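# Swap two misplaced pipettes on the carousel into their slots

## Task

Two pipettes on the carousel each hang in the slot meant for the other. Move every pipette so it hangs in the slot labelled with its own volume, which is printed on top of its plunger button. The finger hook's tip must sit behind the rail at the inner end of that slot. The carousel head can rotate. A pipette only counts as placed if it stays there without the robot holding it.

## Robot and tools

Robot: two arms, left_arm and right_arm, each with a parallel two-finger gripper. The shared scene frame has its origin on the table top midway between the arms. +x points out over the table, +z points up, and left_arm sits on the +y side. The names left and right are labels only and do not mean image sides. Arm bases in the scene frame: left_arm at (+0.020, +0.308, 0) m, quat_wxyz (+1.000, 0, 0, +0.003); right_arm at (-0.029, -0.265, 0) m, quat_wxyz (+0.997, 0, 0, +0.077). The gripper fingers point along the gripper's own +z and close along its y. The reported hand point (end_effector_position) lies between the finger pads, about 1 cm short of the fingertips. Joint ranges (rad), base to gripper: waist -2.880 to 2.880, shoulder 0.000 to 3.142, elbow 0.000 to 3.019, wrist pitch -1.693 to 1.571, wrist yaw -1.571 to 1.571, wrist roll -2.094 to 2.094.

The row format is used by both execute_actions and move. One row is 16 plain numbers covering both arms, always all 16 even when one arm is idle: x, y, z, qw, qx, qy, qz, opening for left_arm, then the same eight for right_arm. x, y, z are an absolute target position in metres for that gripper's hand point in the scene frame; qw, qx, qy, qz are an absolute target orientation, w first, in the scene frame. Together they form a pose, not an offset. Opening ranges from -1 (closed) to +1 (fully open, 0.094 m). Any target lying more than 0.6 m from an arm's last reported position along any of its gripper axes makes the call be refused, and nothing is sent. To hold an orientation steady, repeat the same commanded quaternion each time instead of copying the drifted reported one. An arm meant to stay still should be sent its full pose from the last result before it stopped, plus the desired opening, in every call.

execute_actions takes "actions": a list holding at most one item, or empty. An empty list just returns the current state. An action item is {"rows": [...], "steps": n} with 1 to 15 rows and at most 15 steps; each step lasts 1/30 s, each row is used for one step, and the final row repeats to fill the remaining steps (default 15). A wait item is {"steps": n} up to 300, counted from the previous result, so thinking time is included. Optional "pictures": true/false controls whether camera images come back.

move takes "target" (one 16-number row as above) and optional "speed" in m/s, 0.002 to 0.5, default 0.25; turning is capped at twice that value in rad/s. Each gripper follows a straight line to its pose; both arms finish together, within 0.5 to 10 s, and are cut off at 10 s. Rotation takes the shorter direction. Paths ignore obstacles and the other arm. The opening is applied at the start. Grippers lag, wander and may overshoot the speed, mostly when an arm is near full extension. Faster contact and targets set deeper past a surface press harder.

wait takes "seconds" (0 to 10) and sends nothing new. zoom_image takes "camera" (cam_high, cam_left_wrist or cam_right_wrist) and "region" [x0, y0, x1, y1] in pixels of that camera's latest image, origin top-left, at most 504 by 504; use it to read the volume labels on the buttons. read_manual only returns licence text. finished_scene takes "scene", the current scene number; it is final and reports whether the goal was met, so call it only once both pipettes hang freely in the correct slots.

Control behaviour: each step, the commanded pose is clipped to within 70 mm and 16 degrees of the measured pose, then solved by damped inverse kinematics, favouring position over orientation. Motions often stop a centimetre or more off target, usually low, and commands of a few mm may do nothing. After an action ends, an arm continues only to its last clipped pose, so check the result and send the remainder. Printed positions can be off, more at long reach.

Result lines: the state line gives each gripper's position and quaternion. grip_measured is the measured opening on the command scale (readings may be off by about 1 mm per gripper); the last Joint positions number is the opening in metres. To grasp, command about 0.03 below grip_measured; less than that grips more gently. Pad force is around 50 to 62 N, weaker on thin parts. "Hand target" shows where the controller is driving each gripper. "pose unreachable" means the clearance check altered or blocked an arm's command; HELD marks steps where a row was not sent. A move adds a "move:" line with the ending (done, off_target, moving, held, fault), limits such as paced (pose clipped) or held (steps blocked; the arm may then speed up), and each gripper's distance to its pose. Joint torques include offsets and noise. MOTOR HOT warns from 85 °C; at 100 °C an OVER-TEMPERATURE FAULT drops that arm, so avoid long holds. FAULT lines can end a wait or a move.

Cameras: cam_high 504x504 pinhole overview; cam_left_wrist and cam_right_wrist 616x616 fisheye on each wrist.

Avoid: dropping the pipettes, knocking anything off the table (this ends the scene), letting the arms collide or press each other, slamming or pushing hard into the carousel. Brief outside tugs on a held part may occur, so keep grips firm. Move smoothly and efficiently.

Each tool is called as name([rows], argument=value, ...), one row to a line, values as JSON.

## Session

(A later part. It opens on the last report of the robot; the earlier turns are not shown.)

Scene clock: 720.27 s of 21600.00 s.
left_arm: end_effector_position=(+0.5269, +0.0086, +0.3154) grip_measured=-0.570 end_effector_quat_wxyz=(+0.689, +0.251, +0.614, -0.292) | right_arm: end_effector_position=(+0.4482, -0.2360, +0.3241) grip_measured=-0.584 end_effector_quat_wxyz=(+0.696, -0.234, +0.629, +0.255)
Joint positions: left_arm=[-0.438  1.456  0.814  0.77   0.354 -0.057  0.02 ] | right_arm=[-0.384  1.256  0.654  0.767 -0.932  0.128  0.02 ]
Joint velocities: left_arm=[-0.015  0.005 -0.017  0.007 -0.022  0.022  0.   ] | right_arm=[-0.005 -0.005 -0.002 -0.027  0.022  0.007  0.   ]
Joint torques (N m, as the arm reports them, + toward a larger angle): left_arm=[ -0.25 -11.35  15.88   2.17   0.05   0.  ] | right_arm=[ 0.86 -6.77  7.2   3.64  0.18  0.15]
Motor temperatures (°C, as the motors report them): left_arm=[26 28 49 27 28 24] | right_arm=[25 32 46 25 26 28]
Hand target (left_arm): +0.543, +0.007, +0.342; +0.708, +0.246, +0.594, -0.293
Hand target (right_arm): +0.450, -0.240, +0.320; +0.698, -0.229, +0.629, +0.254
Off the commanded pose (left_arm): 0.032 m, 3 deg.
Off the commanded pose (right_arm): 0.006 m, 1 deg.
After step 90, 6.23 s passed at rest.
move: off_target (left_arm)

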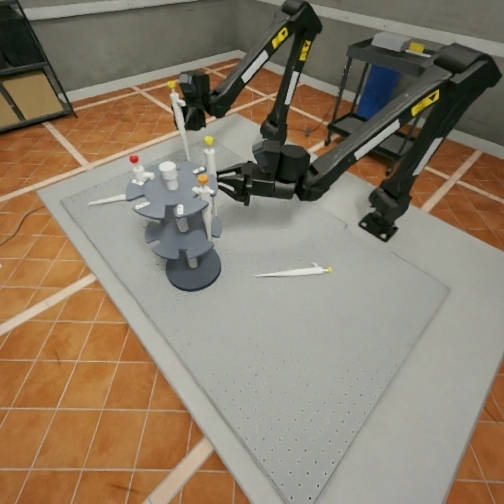

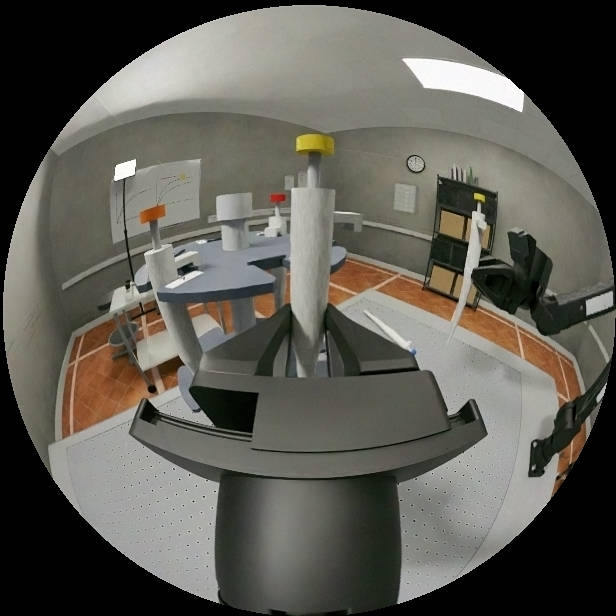

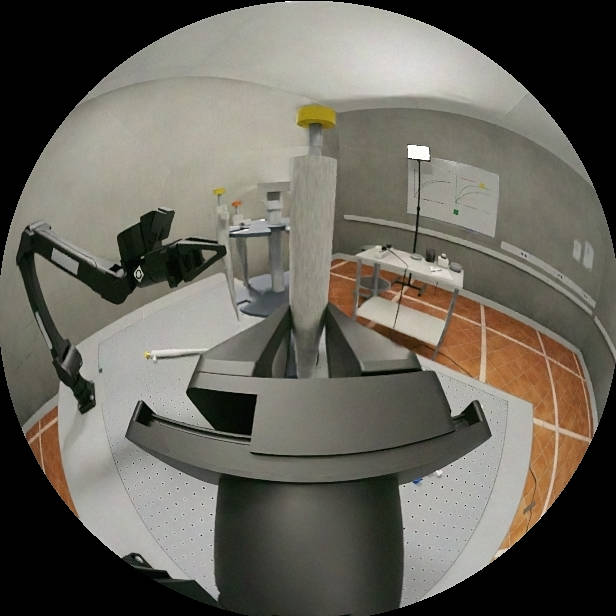

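move(target=[0.564,0.007,0.337,0.7077,0.2460,0.5939,-0.2932,-0.6,0.45,-0.24,0.32,0.6983,-0.2288,0.6288,0.2541,-0.612], speed=0.02)

zoom_image(camera="cam_left_wrist", region=[130, 170, 430, 340])

zoom_image(camera="cam_high", region=[110, 110, 290, 250])

Scene clock: 726.57 s of 21600.00 s.
left_arm: end_effector_position=(+0.5458, +0.0094, +0.3083) grip_measured=-0.570 end_effector_quat_wxyz=(+0.685, +0.250, +0.619, -0.292) | right_arm: end_effector_position=(+0.4482, -0.2360, +0.3241) grip_measured=-0.584 end_effector_quat_wxyz=(+0.696, -0.234, +0.629, +0.255)
Joint positions: left_arm=[-0.419  1.505  0.853  0.77   0.373 -0.061  0.02 ] | right_arm=[-0.384  1.256  0.654  0.767 -0.932  0.128  0.02 ]
Joint velocities: left_arm=[-0.005 -0.005  0.002  0.012  0.022 -0.007  0.   ] | right_arm=[-0.005 -0.015 -0.017  0.012 -0.022  0.022 -0.001]
Joint torques (N m, as the arm reports them, + toward a larger angle): left_arm=[ -0.2  -12.11  15.78   2.63   0.03  -0.07] | right_arm=[ 0.43 -6.43  7.12  3.71  0.16  0.15]
Motor temperatures (°C, as the motors report them): left_arm=[26 28 49 27 28 24] | right_arm=[25 32 46 25 26 28]
Hand target (left_arm): +0.562, +0.008, +0.337; +0.708, +0.246, +0.594, -0.293
Hand target (right_arm): +0.450, -0.240, +0.320; +0.698, -0.229, +0.629, +0.254
Off the commanded pose (left_arm): 0.034 m, 4 deg.
Off the commanded pose (right_arm): 0.006 m, 1 deg.
After step 90, 0.90 s passed at rest.
move: off_target (left_arm)

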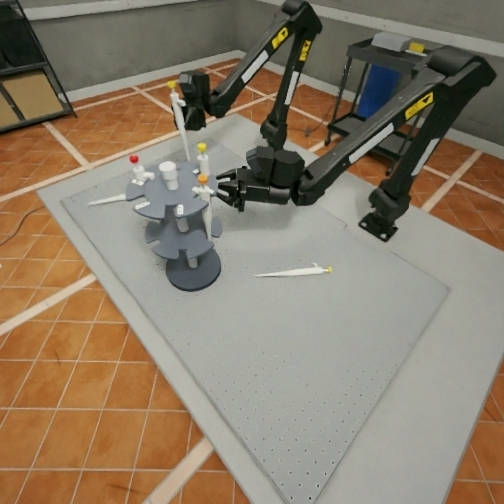

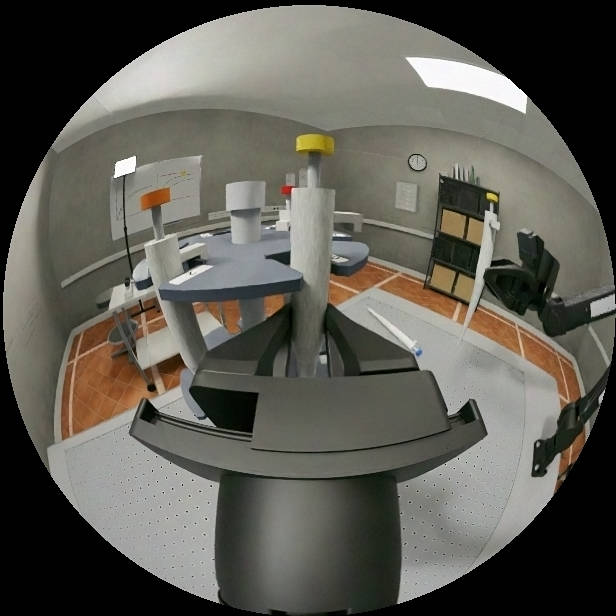

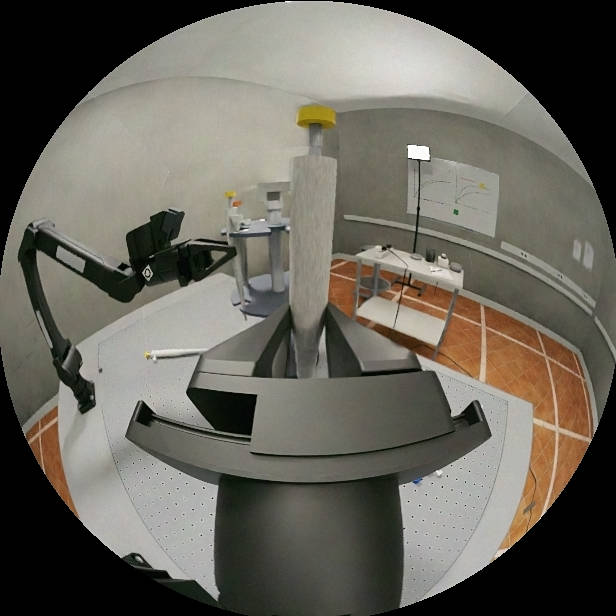

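Region (130, 170, 430, 340) of cam_left_wrist's 616x616 image, scaled by 1.680, with more detail than that image has; it fills the top 286 rows of this view, and the rest is white.

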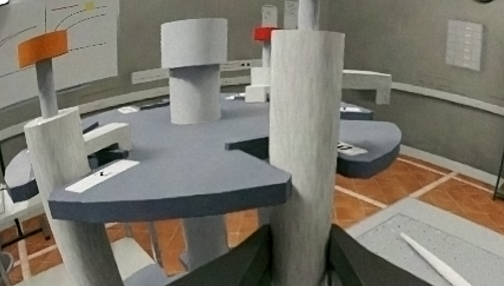

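Region (110, 110, 290, 250) of cam_high's 504x504 image, scaled by 2.800, with more detail than that image has.

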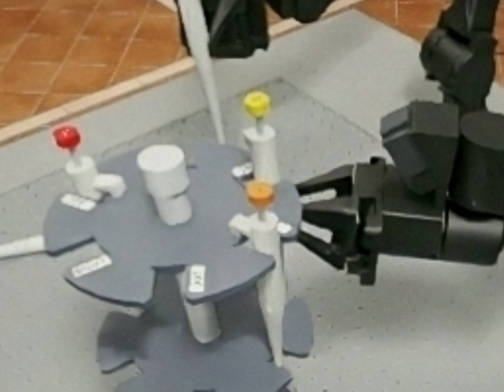

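move(target=[0.570,0.035,0.338,0.7077,0.2460,0.5939,-0.2932,-0.6,0.45,-0.24,0.32,0.6983,-0.2288,0.6288,0.2541,-0.612], speed=0.025)

move(target=[0.584,0.060,0.338,0.7077,0.2460,0.5939,-0.2932,-0.6,0.45,-0.24,0.32,0.6983,-0.2288,0.6288,0.2541,-0.612], speed=0.025)

Scene clock: 742.60 s of 21600.00 s.
left_arm: end_effector_position=(+0.5551, +0.0331, +0.3078) grip_measured=-0.570 end_effector_quat_wxyz=(+0.683, +0.251, +0.619, -0.294) | right_arm: end_effector_position=(+0.4482, -0.2360, +0.3241) grip_measured=-0.584 end_effector_quat_wxyz=(+0.696, -0.234, +0.629, +0.255)
Joint positions: left_arm=[-0.36   1.505  0.853  0.77   0.436 -0.072  0.02 ] | right_arm=[-0.384  1.256  0.654  0.767 -0.932  0.128  0.02 ]
Joint velocities: left_arm=[-0.005  0.005 -0.002 -0.012 -0.051 -0.051 -0.001] | right_arm=[-0.005 -0.015 -0.012 -0.002 -0.007  0.037  0.001]
Joint torques (N m, as the arm reports them, + toward a larger angle): left_arm=[  0.37 -13.58  14.91   2.78  -0.01  -0.08] | right_arm=[ 0.08 -6.13  7.2   3.61  0.21  0.15]
Motor temperatures (°C, as the motors report them): left_arm=[26 29 49 27 27 24] | right_arm=[25 32 46 26 26 28]
Hand target (left_arm): +0.568, +0.036, +0.338; +0.708, +0.246, +0.594, -0.293
Hand target (right_arm): +0.450, -0.240, +0.320; +0.698, -0.229, +0.629, +0.254
Off the commanded pose (left_arm): 0.034 m, 4 deg.
Off the commanded pose (right_arm): 0.006 m, 1 deg.
After step 90, 10.93 s passed at rest.
move: off_target (left_arm)

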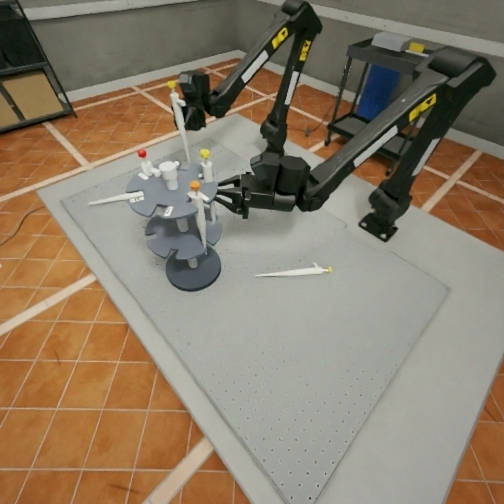

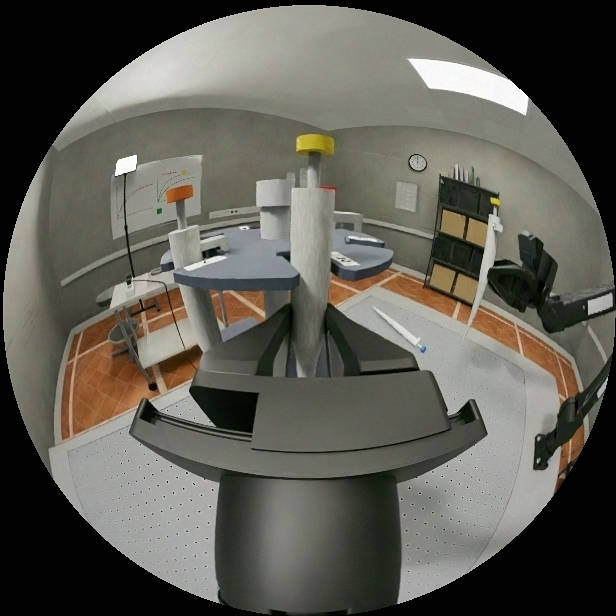

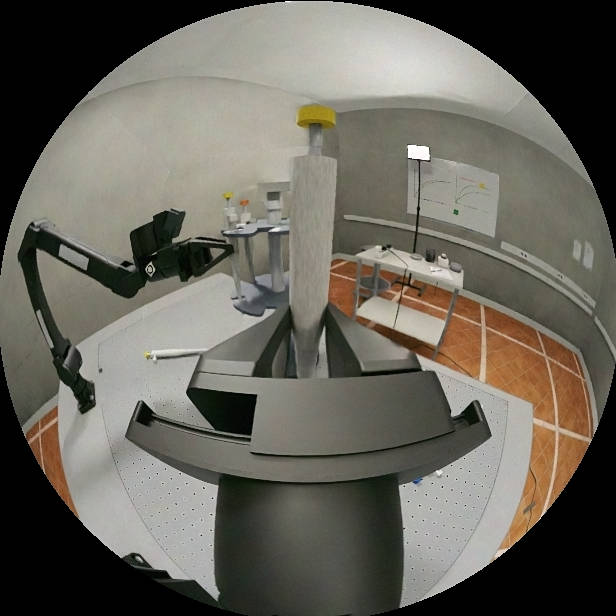

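Scene clock: 744.83 s of 21600.00 s.
left_arm: end_effector_position=(+0.5639, +0.0587, +0.3079) grip_measured=-0.570 end_effector_quat_wxyz=(+0.683, +0.249, +0.619, -0.296) | right_arm: end_effector_position=(+0.4482, -0.2360, +0.3241) grip_measured=-0.584 end_effector_quat_wxyz=(+0.696, -0.234, +0.629, +0.255)
Joint positions: left_arm=[-0.299  1.507  0.853  0.778  0.496 -0.085  0.02 ] | right_arm=[-0.384  1.256  0.654  0.767 -0.932  0.128  0.02 ]
Joint velocities: left_arm=[-0.005 -0.005  0.032  0.007 -0.022 -0.095  0.001] | right_arm=[-0.015  0.005  0.022 -0.012 -0.066 -0.051 -0.   ]
Joint torques (N m, as the arm reports them, + toward a larger angle): left_arm=[  0.57 -12.35  16.23   2.58  -0.05   0.  ] | right_arm=[ 0.23 -6.88  7.3   3.65  0.2   0.16]
Motor temperatures (°C, as the motors report them): left_arm=[26 29 49 27 27 24] | right_arm=[25 31 46 26 26 28]
Hand target (left_arm): +0.581, +0.061, +0.338; +0.707, +0.246, +0.594, -0.293
Hand target (right_arm): +0.450, -0.240, +0.320; +0.698, -0.229, +0.629, +0.254
Off the commanded pose (left_arm): 0.036 m, 4 deg.
Off the commanded pose (right_arm): 0.006 m, 1 deg.
move: off_target (left_arm)

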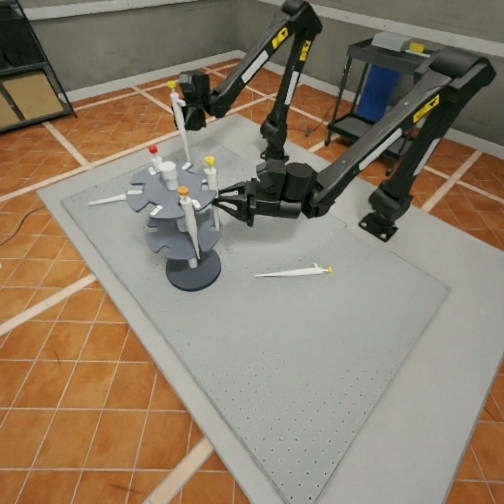

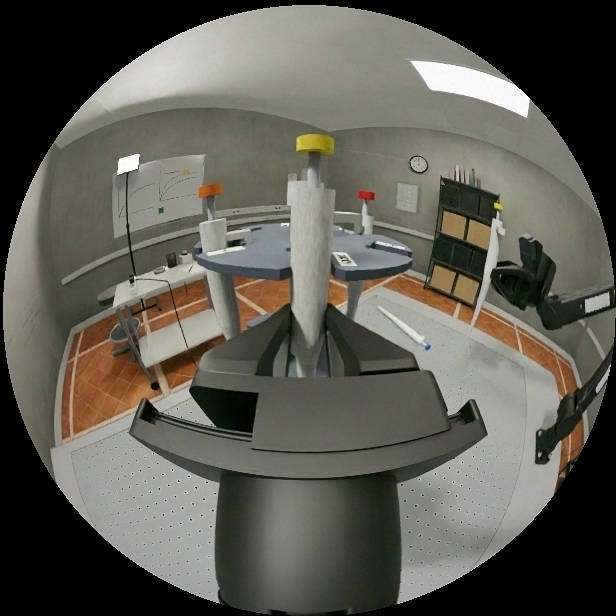

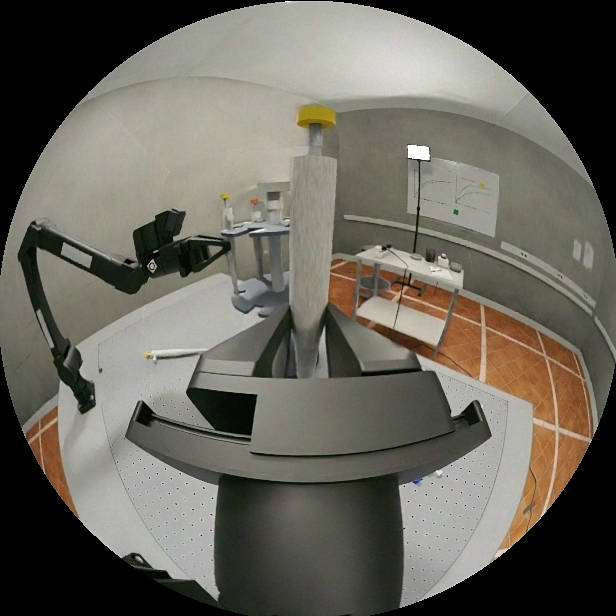

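move(target=[0.609,0.077,0.338,0.7077,0.2460,0.5939,-0.2932,-0.6,0.45,-0.24,0.32,0.6983,-0.2288,0.6288,0.2541,-0.612], speed=0.025)

move(target=[0.635,0.086,0.338,0.7077,0.2460,0.5939,-0.2932,-0.6,0.45,-0.24,0.32,0.6983,-0.2288,0.6288,0.2541,-0.612], speed=0.025)

Scene clock: 750.10 s of 21600.00 s.
left_arm: end_effector_position=(+0.5898, +0.0748, +0.3104) grip_measured=-0.570 end_effector_quat_wxyz=(+0.685, +0.248, +0.617, -0.296) | right_arm: end_effector_position=(+0.4482, -0.2360, +0.3241) grip_measured=-0.584 end_effector_quat_wxyz=(+0.696, -0.234, +0.629, +0.255)
Joint positions: left_arm=[-0.25   1.555  0.912  0.778  0.543 -0.096  0.02 ] | right_arm=[-0.384  1.256  0.654  0.767 -0.932  0.128  0.02 ]
Joint velocities: left_arm=[ 0.005 -0.024 -0.007  0.012 -0.007 -0.007  0.   ] | right_arm=[-0.005 -0.015 -0.017 -0.002 -0.007 -0.051 -0.001]
Joint torques (N m, as the arm reports them, + toward a larger angle): left_arm=[ -0.1  -13.22  16.02   2.51  -0.05  -0.05] | right_arm=[ 0.09 -6.33  7.31  3.68  0.21  0.17]
Motor temperatures (°C, as the motors report them): left_arm=[26 29 49 27 27 24] | right_arm=[25 31 46 26 26 28]
Hand target (left_arm): +0.607, +0.078, +0.338; +0.708, +0.246, +0.594, -0.293
Hand target (right_arm): +0.450, -0.240, +0.320; +0.698, -0.229, +0.629, +0.254
Off the commanded pose (left_arm): 0.034 m, 4 deg.
Off the commanded pose (right_arm): 0.006 m, 1 deg.
move: off_target (left_arm)

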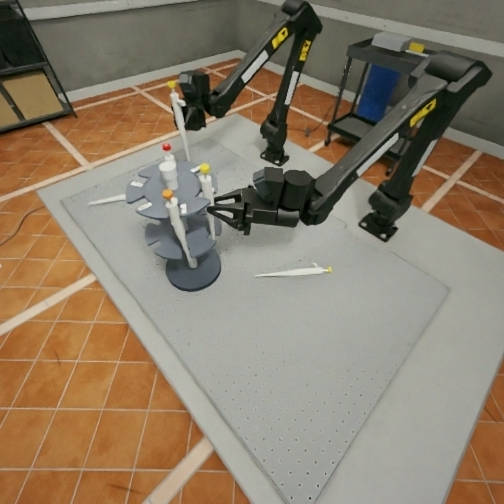

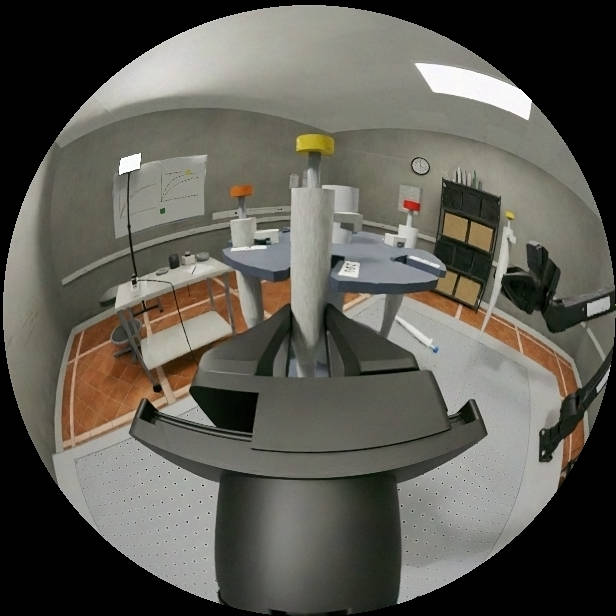

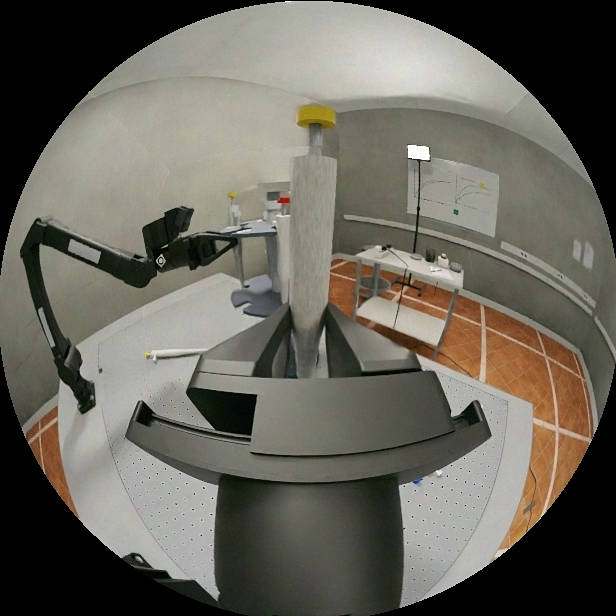

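Scene clock: 752.57 s of 21600.00 s.
left_arm: end_effector_position=(+0.6155, +0.0830, +0.3131) grip_measured=-0.570 end_effector_quat_wxyz=(+0.688, +0.248, +0.614, -0.297) | right_arm: end_effector_position=(+0.4482, -0.2360, +0.3241) grip_measured=-0.584 end_effector_quat_wxyz=(+0.696, -0.234, +0.629, +0.255)
Joint positions: left_arm=[-0.221  1.61   0.979  0.778  0.571 -0.104  0.02 ] | right_arm=[-0.384  1.256  0.654  0.767 -0.932  0.128  0.02 ]
Joint velocities: left_arm=[-0.005 -0.024 -0.002 -0.012  0.066  0.11  -0.   ] | right_arm=[-0.015 -0.005 -0.007 -0.012  0.037 -0.007  0.   ]
Joint torques (N m, as the arm reports them, + toward a larger angle): left_arm=[  0.47 -14.09  16.13   2.16  -0.06  -0.07] | right_arm=[ 0.01 -6.47  7.18  3.65  0.22  0.16]
Motor temperatures (°C, as the motors report them): left_arm=[26 29 49 27 27 24] | right_arm=[25 31 46 26 26 28]
Hand target (left_arm): +0.633, +0.086, +0.338; +0.708, +0.246, +0.594, -0.293
Hand target (right_arm): +0.450, -0.240, +0.320; +0.698, -0.229, +0.629, +0.254
Off the commanded pose (left_arm): 0.032 m, 3 deg.
Off the commanded pose (right_arm): 0.006 m, 1 deg.
move: off_target (left_arm)

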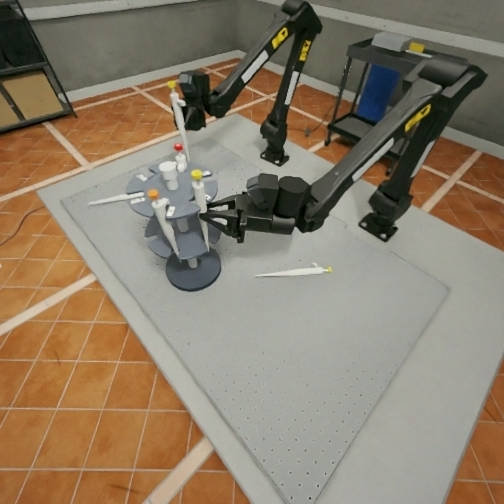

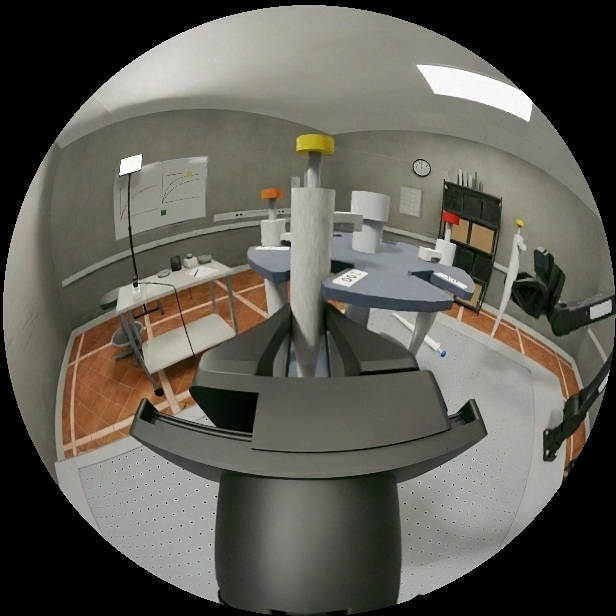

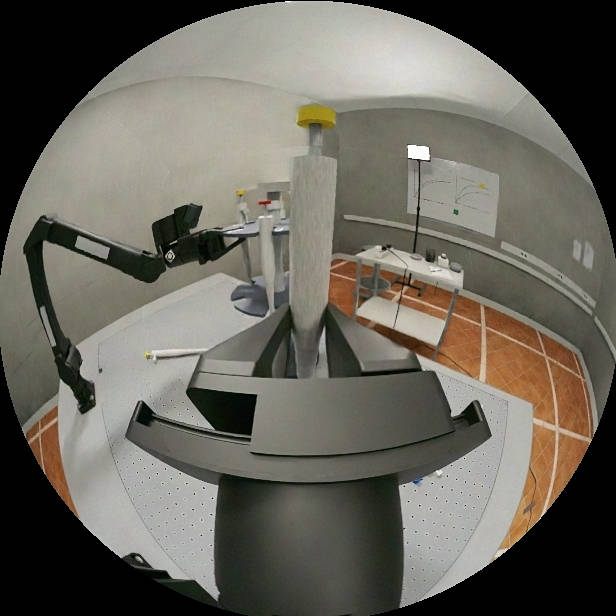

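move(target=[0.664,0.091,0.334,0.6795,0.2968,0.5702,-0.3537,-0.6,0.45,-0.24,0.32,0.6983,-0.2288,0.6288,0.2541,-0.612], speed=0.025)

Scene clock: 758.77 s of 21600.00 s.
left_arm: end_effector_position=(+0.6457, +0.0867, +0.3113) grip_measured=-0.570 end_effector_quat_wxyz=(+0.659, +0.294, +0.591, -0.360) | right_arm: end_effector_position=(+0.4482, -0.2360, +0.3241) grip_measured=-0.584 end_effector_quat_wxyz=(+0.696, -0.234, +0.629, +0.255)
Joint positions: left_arm=[-0.159  1.726  1.118  0.793  0.8   -0.172  0.02 ] | right_arm=[-0.384  1.256  0.654  0.767 -0.932  0.128  0.02 ]
Joint velocities: left_arm=[-0.015  0.005  0.012  0.007 -0.022 -0.007  0.   ] | right_arm=[-0.015 -0.005  0.017 -0.002 -0.022  0.022 -0.   ]
Joint torques (N m, as the arm reports them, + toward a larger angle): left_arm=[  0.75 -16.36  16.15   2.31  -0.09  -0.08] | right_arm=[ 0.44 -6.39  7.31  3.7   0.19  0.15]
Motor temperatures (°C, as the motors report them): left_arm=[26 29 49 27 27 24] | right_arm=[25 31 46 26 26 28]
Hand target (left_arm): +0.662, +0.091, +0.334; +0.680, +0.297, +0.570, -0.354
Hand target (right_arm): +0.450, -0.240, +0.320; +0.698, -0.229, +0.629, +0.254
Off the commanded pose (left_arm): 0.029 m, 3 deg.
Off the commanded pose (right_arm): 0.006 m, 1 deg.
move: off_target (left_arm)

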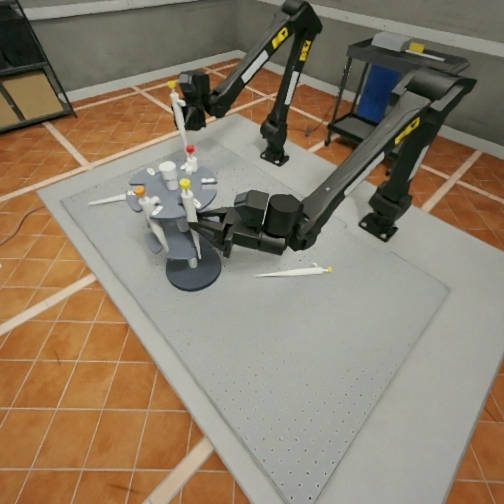

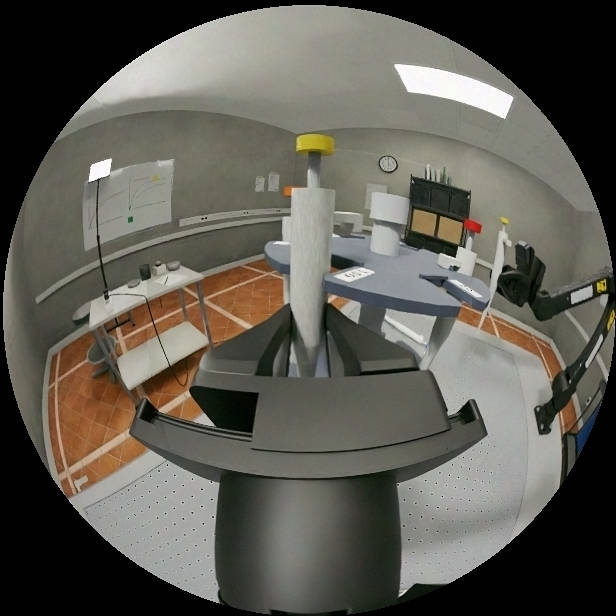

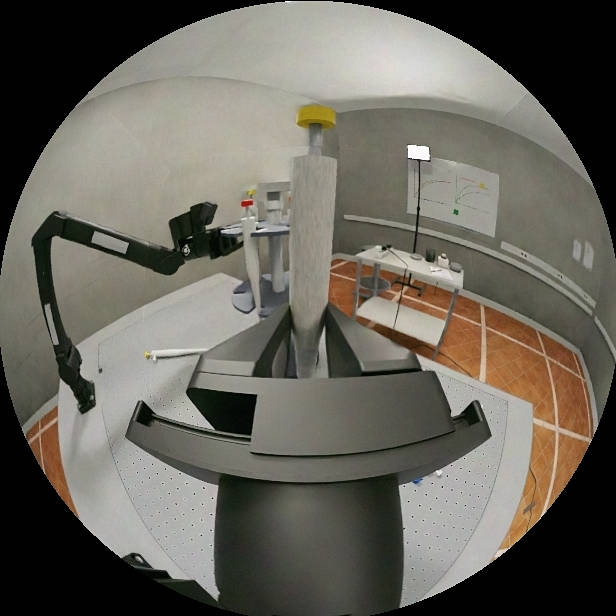

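move(target=[0.689,0.082,0.331,0.6461,0.3454,0.5421,-0.4116,-0.6,0.45,-0.24,0.32,0.6983,-0.2288,0.6288,0.2541,-0.612], speed=0.025)

zoom_image(camera="cam_high", region=[110, 130, 290, 270])

Scene clock: 764.53 s of 21600.00 s.
left_arm: end_effector_position=(+0.6715, +0.0773, +0.3125) grip_measured=-0.570 end_effector_quat_wxyz=(+0.628, +0.340, +0.561, -0.420) | right_arm: end_effector_position=(+0.4482, -0.2360, +0.3241) grip_measured=-0.584 end_effector_quat_wxyz=(+0.696, -0.234, +0.629, +0.255)
Joint positions: left_arm=[-0.137  1.848  1.278  0.828  0.988 -0.261  0.02 ] | right_arm=[-0.384  1.256  0.654  0.767 -0.932  0.128  0.02 ]
Joint velocities: left_arm=[-0.005  0.005  0.002  0.007  0.007 -0.037  0.   ] | right_arm=[ 0.005  0.005  0.002  0.002 -0.081 -0.037 -0.   ]
Joint torques (N m, as the arm reports them, + toward a larger angle): left_arm=[ -0.02 -18.5   16.13   2.18  -0.09   0.01] | right_arm=[ 0.01 -6.95  7.32  3.63  0.21  0.16]
Motor temperatures (°C, as the motors report them): left_arm=[26 29 49 27 27 24] | right_arm=[25 31 46 26 26 28]
Hand target (left_arm): +0.687, +0.082, +0.331; +0.646, +0.345, +0.542, -0.412
Hand target (right_arm): +0.450, -0.240, +0.320; +0.698, -0.229, +0.629, +0.254
Off the commanded pose (left_arm): 0.026 m, 3 deg.
Off the commanded pose (right_arm): 0.006 m, 1 deg.
move: off_target (left_arm)

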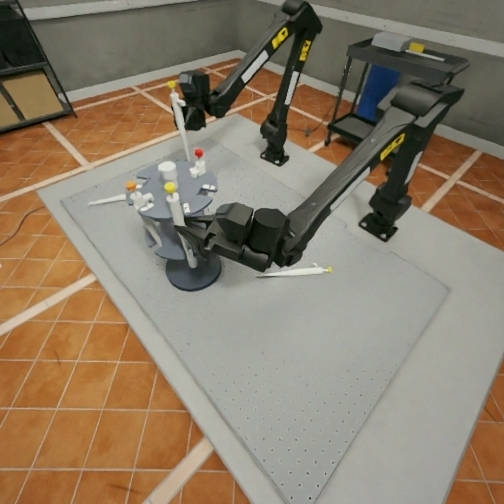

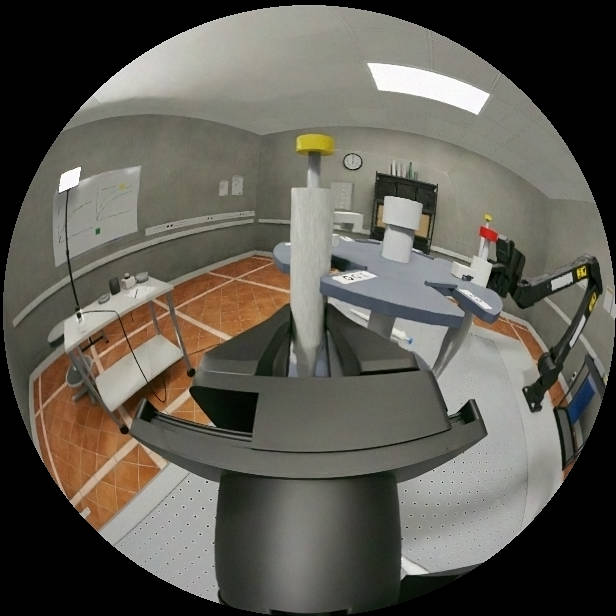

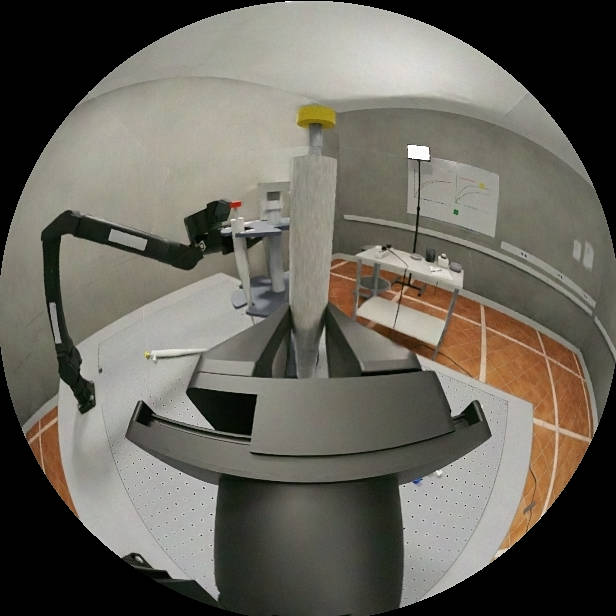

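Region (110, 130, 290, 270) of cam_high's 504x504 image, scaled by 2.800, with more detail than that image has.

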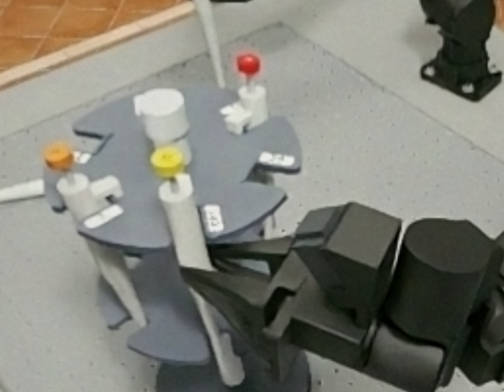

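move(target=[0.712,0.121,0.331,0.6461,0.3454,0.5421,-0.4116,-0.6,0.45,-0.24,0.32,0.6983,-0.2288,0.6288,0.2541,-0.612], speed=0.025)

Scene clock: 769.83 s of 21600.00 s.
left_arm: end_effector_position=(+0.6969, +0.1167, +0.3149) grip_measured=-0.570 end_effector_quat_wxyz=(+0.629, +0.338, +0.560, -0.420) | right_arm: end_effector_position=(+0.4482, -0.2360, +0.3241) grip_measured=-0.584 end_effector_quat_wxyz=(+0.696, -0.234, +0.629, +0.255)
Joint positions: left_arm=[-0.068  1.898  1.351  0.841  1.051 -0.303  0.02 ] | right_arm=[-0.384  1.256  0.654  0.767 -0.932  0.128  0.02 ]
Joint velocities: left_arm=[-0.005 -0.015 -0.002 -0.022  0.066 -0.051 -0.001] | right_arm=[ 0.005  0.005 -0.002 -0.007  0.007 -0.007  0.   ]
Joint torques (N m, as the arm reports them, + toward a larger angle): left_arm=[ -0.01 -19.69  16.08   2.19  -0.12  -0.02] | right_arm=[-0.03 -6.41  7.32  3.68  0.17  0.17]
Motor temperatures (°C, as the motors report them): left_arm=[26 29 49 27 27 24] | right_arm=[25 31 46 26 26 28]
Hand target (left_arm): +0.711, +0.121, +0.331; +0.646, +0.345, +0.543, -0.411
Hand target (right_arm): +0.450, -0.240, +0.320; +0.698, -0.229, +0.629, +0.254
Off the commanded pose (left_arm): 0.023 m, 3 deg.
Off the commanded pose (right_arm): 0.006 m, 1 deg.
move: off_target (left_arm)

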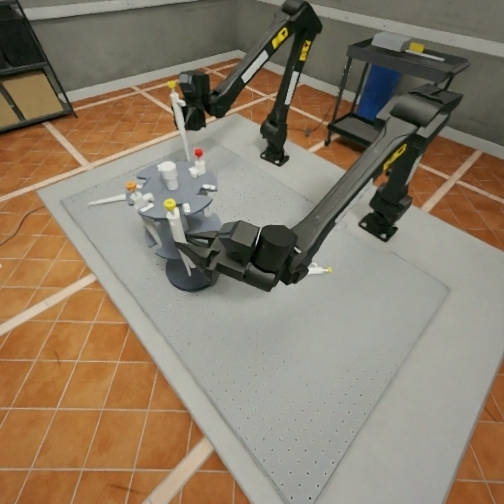

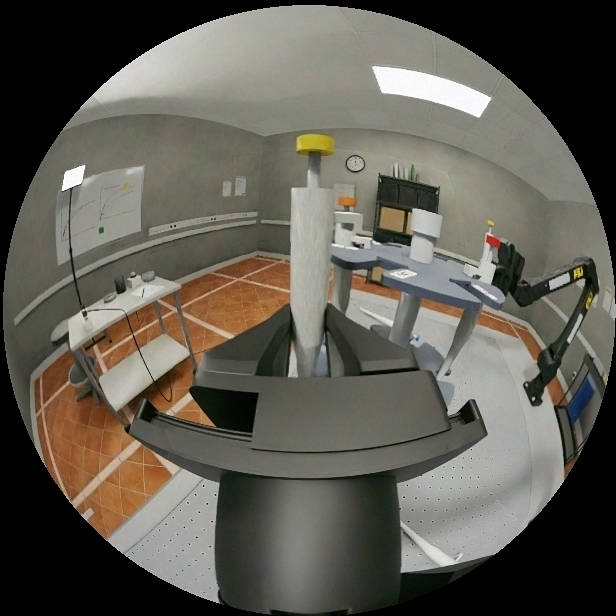

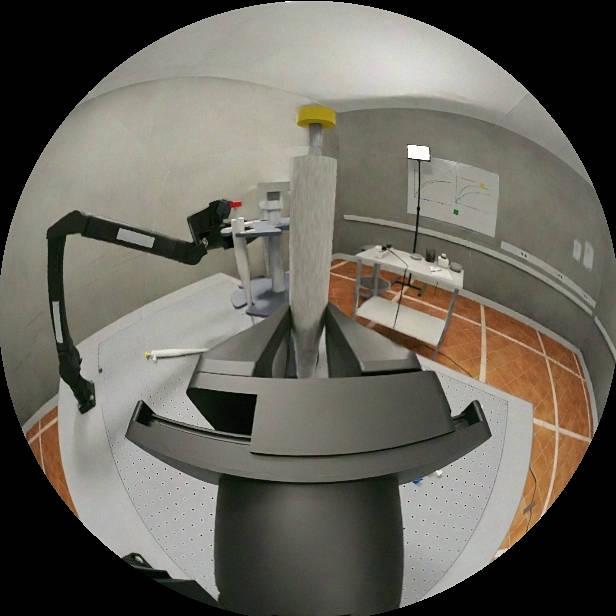

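move(target=[0.64,0.24,0.34,0.7198,0.2198,0.6040,-0.2620,-0.6,0.75,-0.19,0.315,0.6469,-0.3379,0.5624,0.3887,-0.612], speed=0.08)

move(target=[0.46,0.23,0.34,0.7653,0.0280,0.6422,-0.0334,-0.6,0.735,-0.165,0.31,0.6469,-0.3379,0.5624,0.3887,-0.612], speed=0.08)

Scene clock: 780.07 s of 21600.00 s.
left_arm: end_effector_position=(+0.6460, +0.2366, +0.3378) grip_measured=-0.570 end_effector_quat_wxyz=(+0.718, +0.221, +0.604, -0.268) | right_arm: end_effector_position=(+0.7383, -0.2025, +0.3042) grip_measured=-0.585 end_effector_quat_wxyz=(+0.645, -0.329, +0.572, +0.385)
Joint positions: left_arm=[ 0.072  1.626  1.03   0.841  0.773 -0.179  0.02 ] | right_arm=[-0.278  2.108  1.667  0.774 -1.163  0.324  0.02 ]
Joint velocities: left_arm=[ 0.005 -0.024  0.007  0.017  0.051  0.066 -0.001] | right_arm=[-0.015  0.005 -0.007  0.012 -0.022  0.051  0.001]
Joint torques (N m, as the arm reports them, + toward a larger angle): left_arm=[ -0.25 -18.77   8.78   1.13  -0.24   0.13] | right_arm=[  1.06 -20.22  13.08   1.21   0.03   0.15]
Motor temperatures (°C, as the motors report them): left_arm=[26 30 48 27 27 24] | right_arm=[25 31 47 26 26 28]
Hand target (left_arm): +0.641, +0.241, +0.340; +0.720, +0.220, +0.604, -0.261
Hand target (right_arm): +0.748, -0.193, +0.319; +0.648, -0.337, +0.562, +0.388
Off the commanded pose (left_arm): 0.007 m, 1 deg.
Off the commanded pose (right_arm): 0.020 m, 2 deg.
After step 90, 3.03 s passed at rest.
move: off_target (right_arm)

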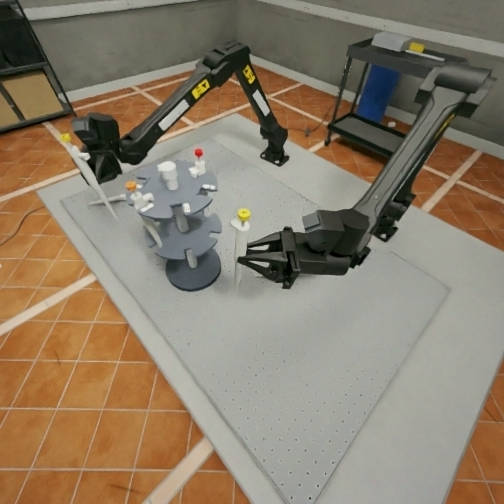

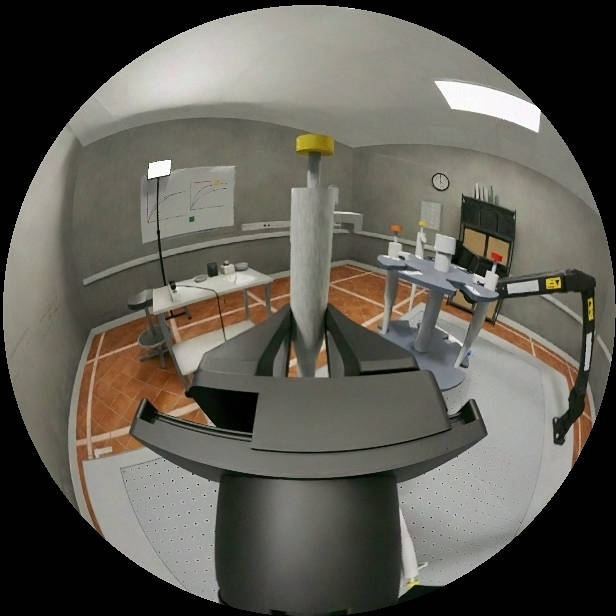

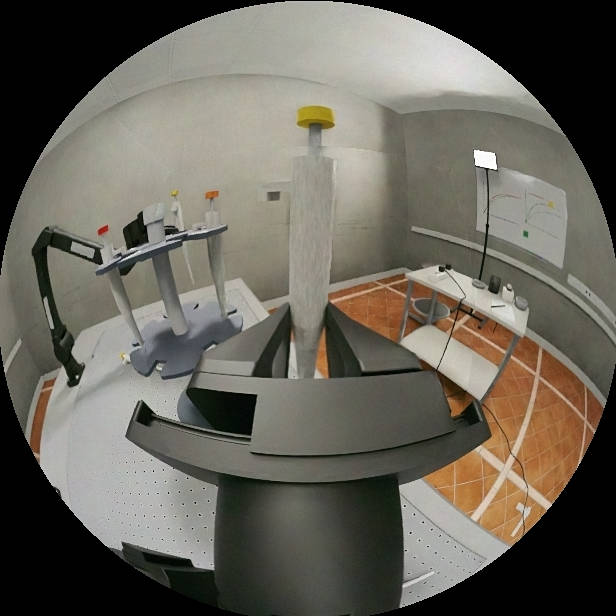

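Scene clock: 784.27 s of 21600.00 s.
left_arm: end_effector_position=(+0.4633, +0.2350, +0.3458) grip_measured=-0.570 end_effector_quat_wxyz=(+0.770, +0.022, +0.637, -0.037) | right_arm: end_effector_position=(+0.7384, -0.1760, +0.3029) grip_measured=-0.585 end_effector_quat_wxyz=(+0.644, -0.330, +0.569, +0.391)
Joint positions: left_arm=[-0.217  1.     0.491  0.699 -0.126  0.012  0.02 ] | right_arm=[-0.241  2.108  1.662  0.774 -1.138  0.318  0.02 ]
Joint velocities: left_arm=[-0.015  0.005 -0.002  0.002  0.066 -0.051 -0.001] | right_arm=[-0.005 -0.005  0.002 -0.007 -0.051 -0.022 -0.   ]
Joint torques (N m, as the arm reports them, + toward a larger angle): left_arm=[-1.03 -6.77  9.59  1.17 -0.15  0.16] | right_arm=[  2.01 -23.51   7.7    2.06   0.34  -0.13]
Motor temperatures (°C, as the motors report them): left_arm=[26 30 47 27 27 24] | right_arm=[25 32 47 25 26 28]
Hand target (left_arm): +0.459, +0.233, +0.340; +0.765, +0.028, +0.643, -0.034
Hand target (right_arm): +0.735, -0.165, +0.310; +0.647, -0.338, +0.562, +0.389
Off the commanded pose (left_arm): 0.008 m, 1 deg.
Off the commanded pose (right_arm): 0.014 m, 1 deg.
move: off_target (right_arm)

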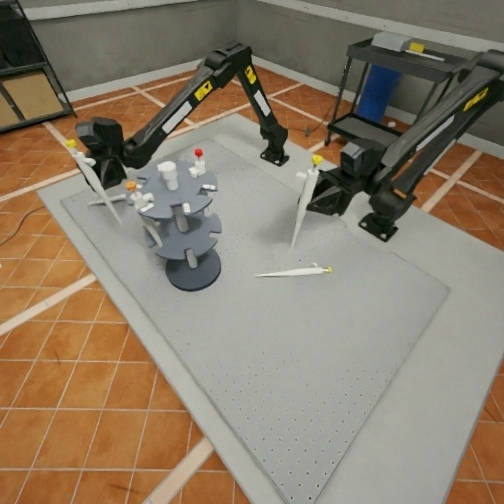

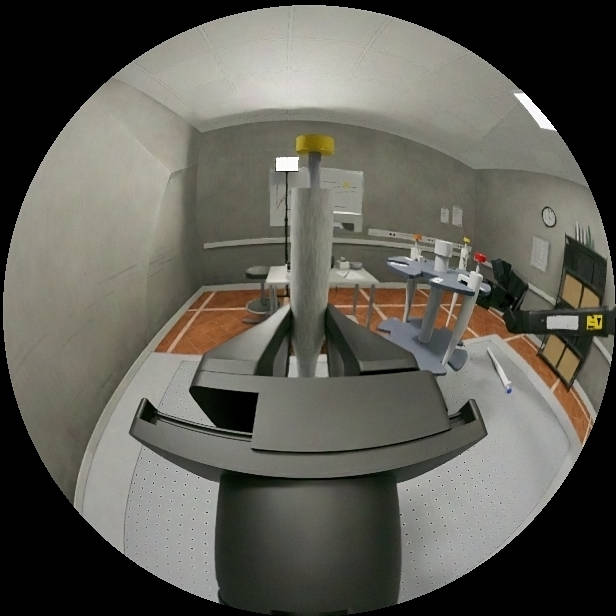

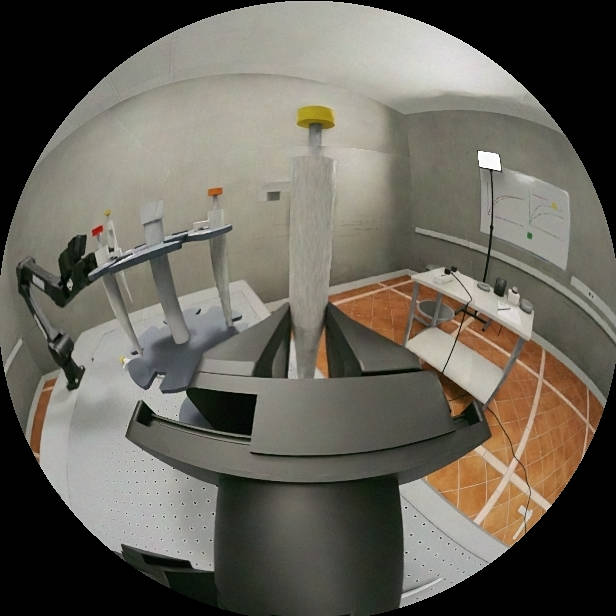

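move(target=[0.555,0.152,0.342,0.7653,0.0280,0.6422,-0.0334,-0.6,0.698,-0.105,0.305,0.6469,-0.3379,0.5624,0.3887,-0.612], speed=0.04)

zoom_image(camera="cam_high", region=[60, 120, 260, 270])

Scene clock: 790.73 s of 21600.00 s.
left_arm: end_effector_position=(+0.5395, +0.1607, +0.3083) grip_measured=-0.570 end_effector_quat_wxyz=(+0.741, +0.032, +0.670, -0.027) | right_arm: end_effector_position=(+0.7081, -0.1140, +0.2721) grip_measured=-0.585 end_effector_quat_wxyz=(+0.629, -0.321, +0.584, +0.399)
Joint positions: left_arm=[-0.37   1.323  0.675  0.751 -0.277  0.04   0.02 ] | right_arm=[-0.151  2.049  1.502  0.774 -1.053  0.261  0.02 ]
Joint velocities: left_arm=[-0.005 -0.005  0.002  0.002 -0.037  0.007  0.   ] | right_arm=[-0.005 -0.005 -0.012  0.002 -0.022  0.007 -0.   ]
Joint torques (N m, as the arm reports them, + toward a larger angle): left_arm=[ -1.32 -10.06  15.91   2.69  -0.1    0.11] | right_arm=[  1.13 -25.38   7.51   3.09   0.25  -0.13]
Motor temperatures (°C, as the motors report them): left_arm=[26 29 47 27 27 24] | right_arm=[25 34 46 25 26 28]
Hand target (left_arm): +0.551, +0.152, +0.342; +0.765, +0.027, +0.643, -0.033
Hand target (right_arm): +0.698, -0.105, +0.304; +0.647, -0.338, +0.562, +0.389
Off the commanded pose (left_arm): 0.038 m, 4 deg.
Off the commanded pose (right_arm): 0.036 m, 4 deg.
After step 90, 0.03 s passed at rest.
move: off_target (left_arm, right_arm)

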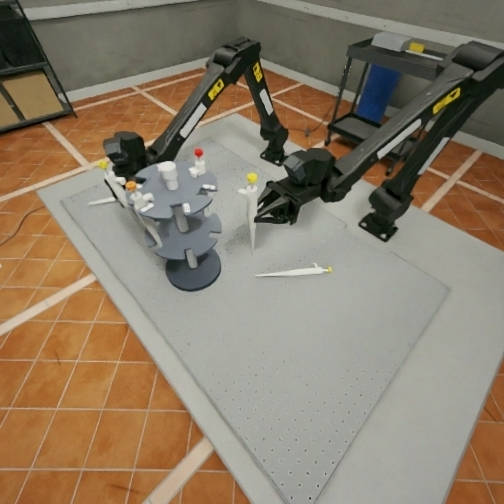

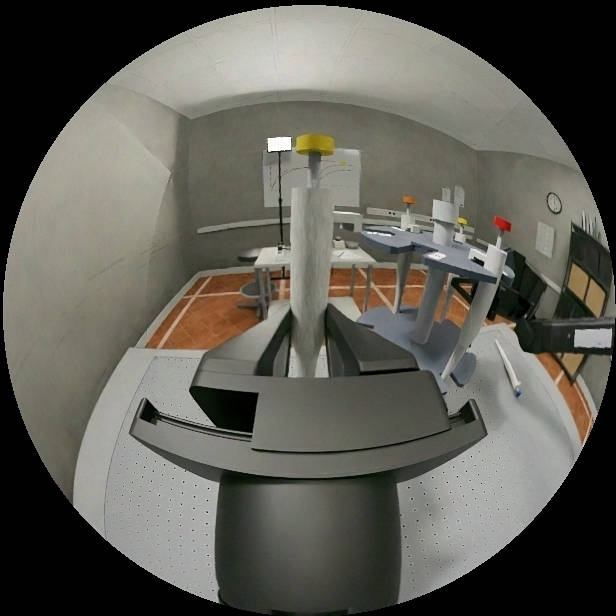

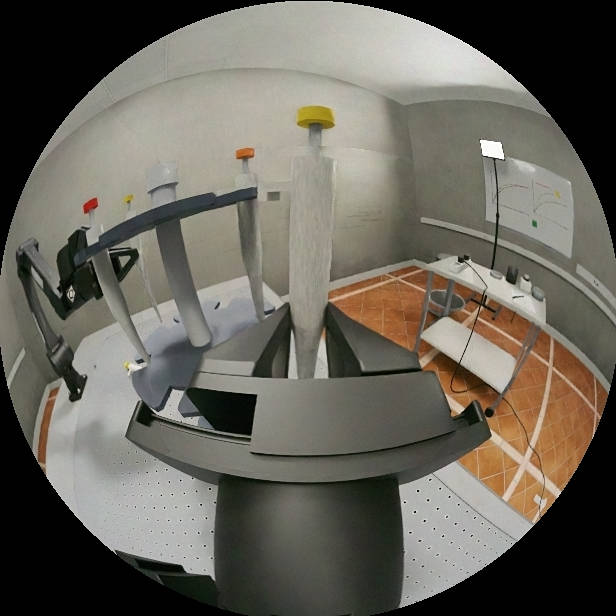

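Region (60, 120, 260, 270) of cam_high's 504x504 image, scaled by 2.520, with more detail than that image has; it fills the top 378 rows of this view, and the rest is white.

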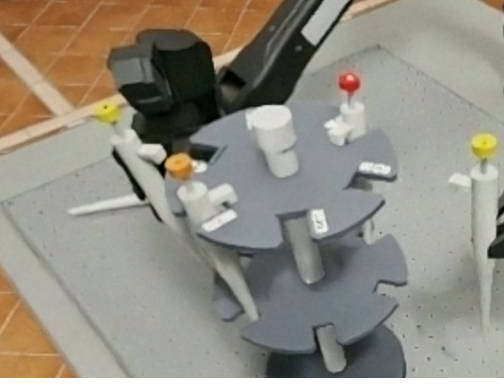

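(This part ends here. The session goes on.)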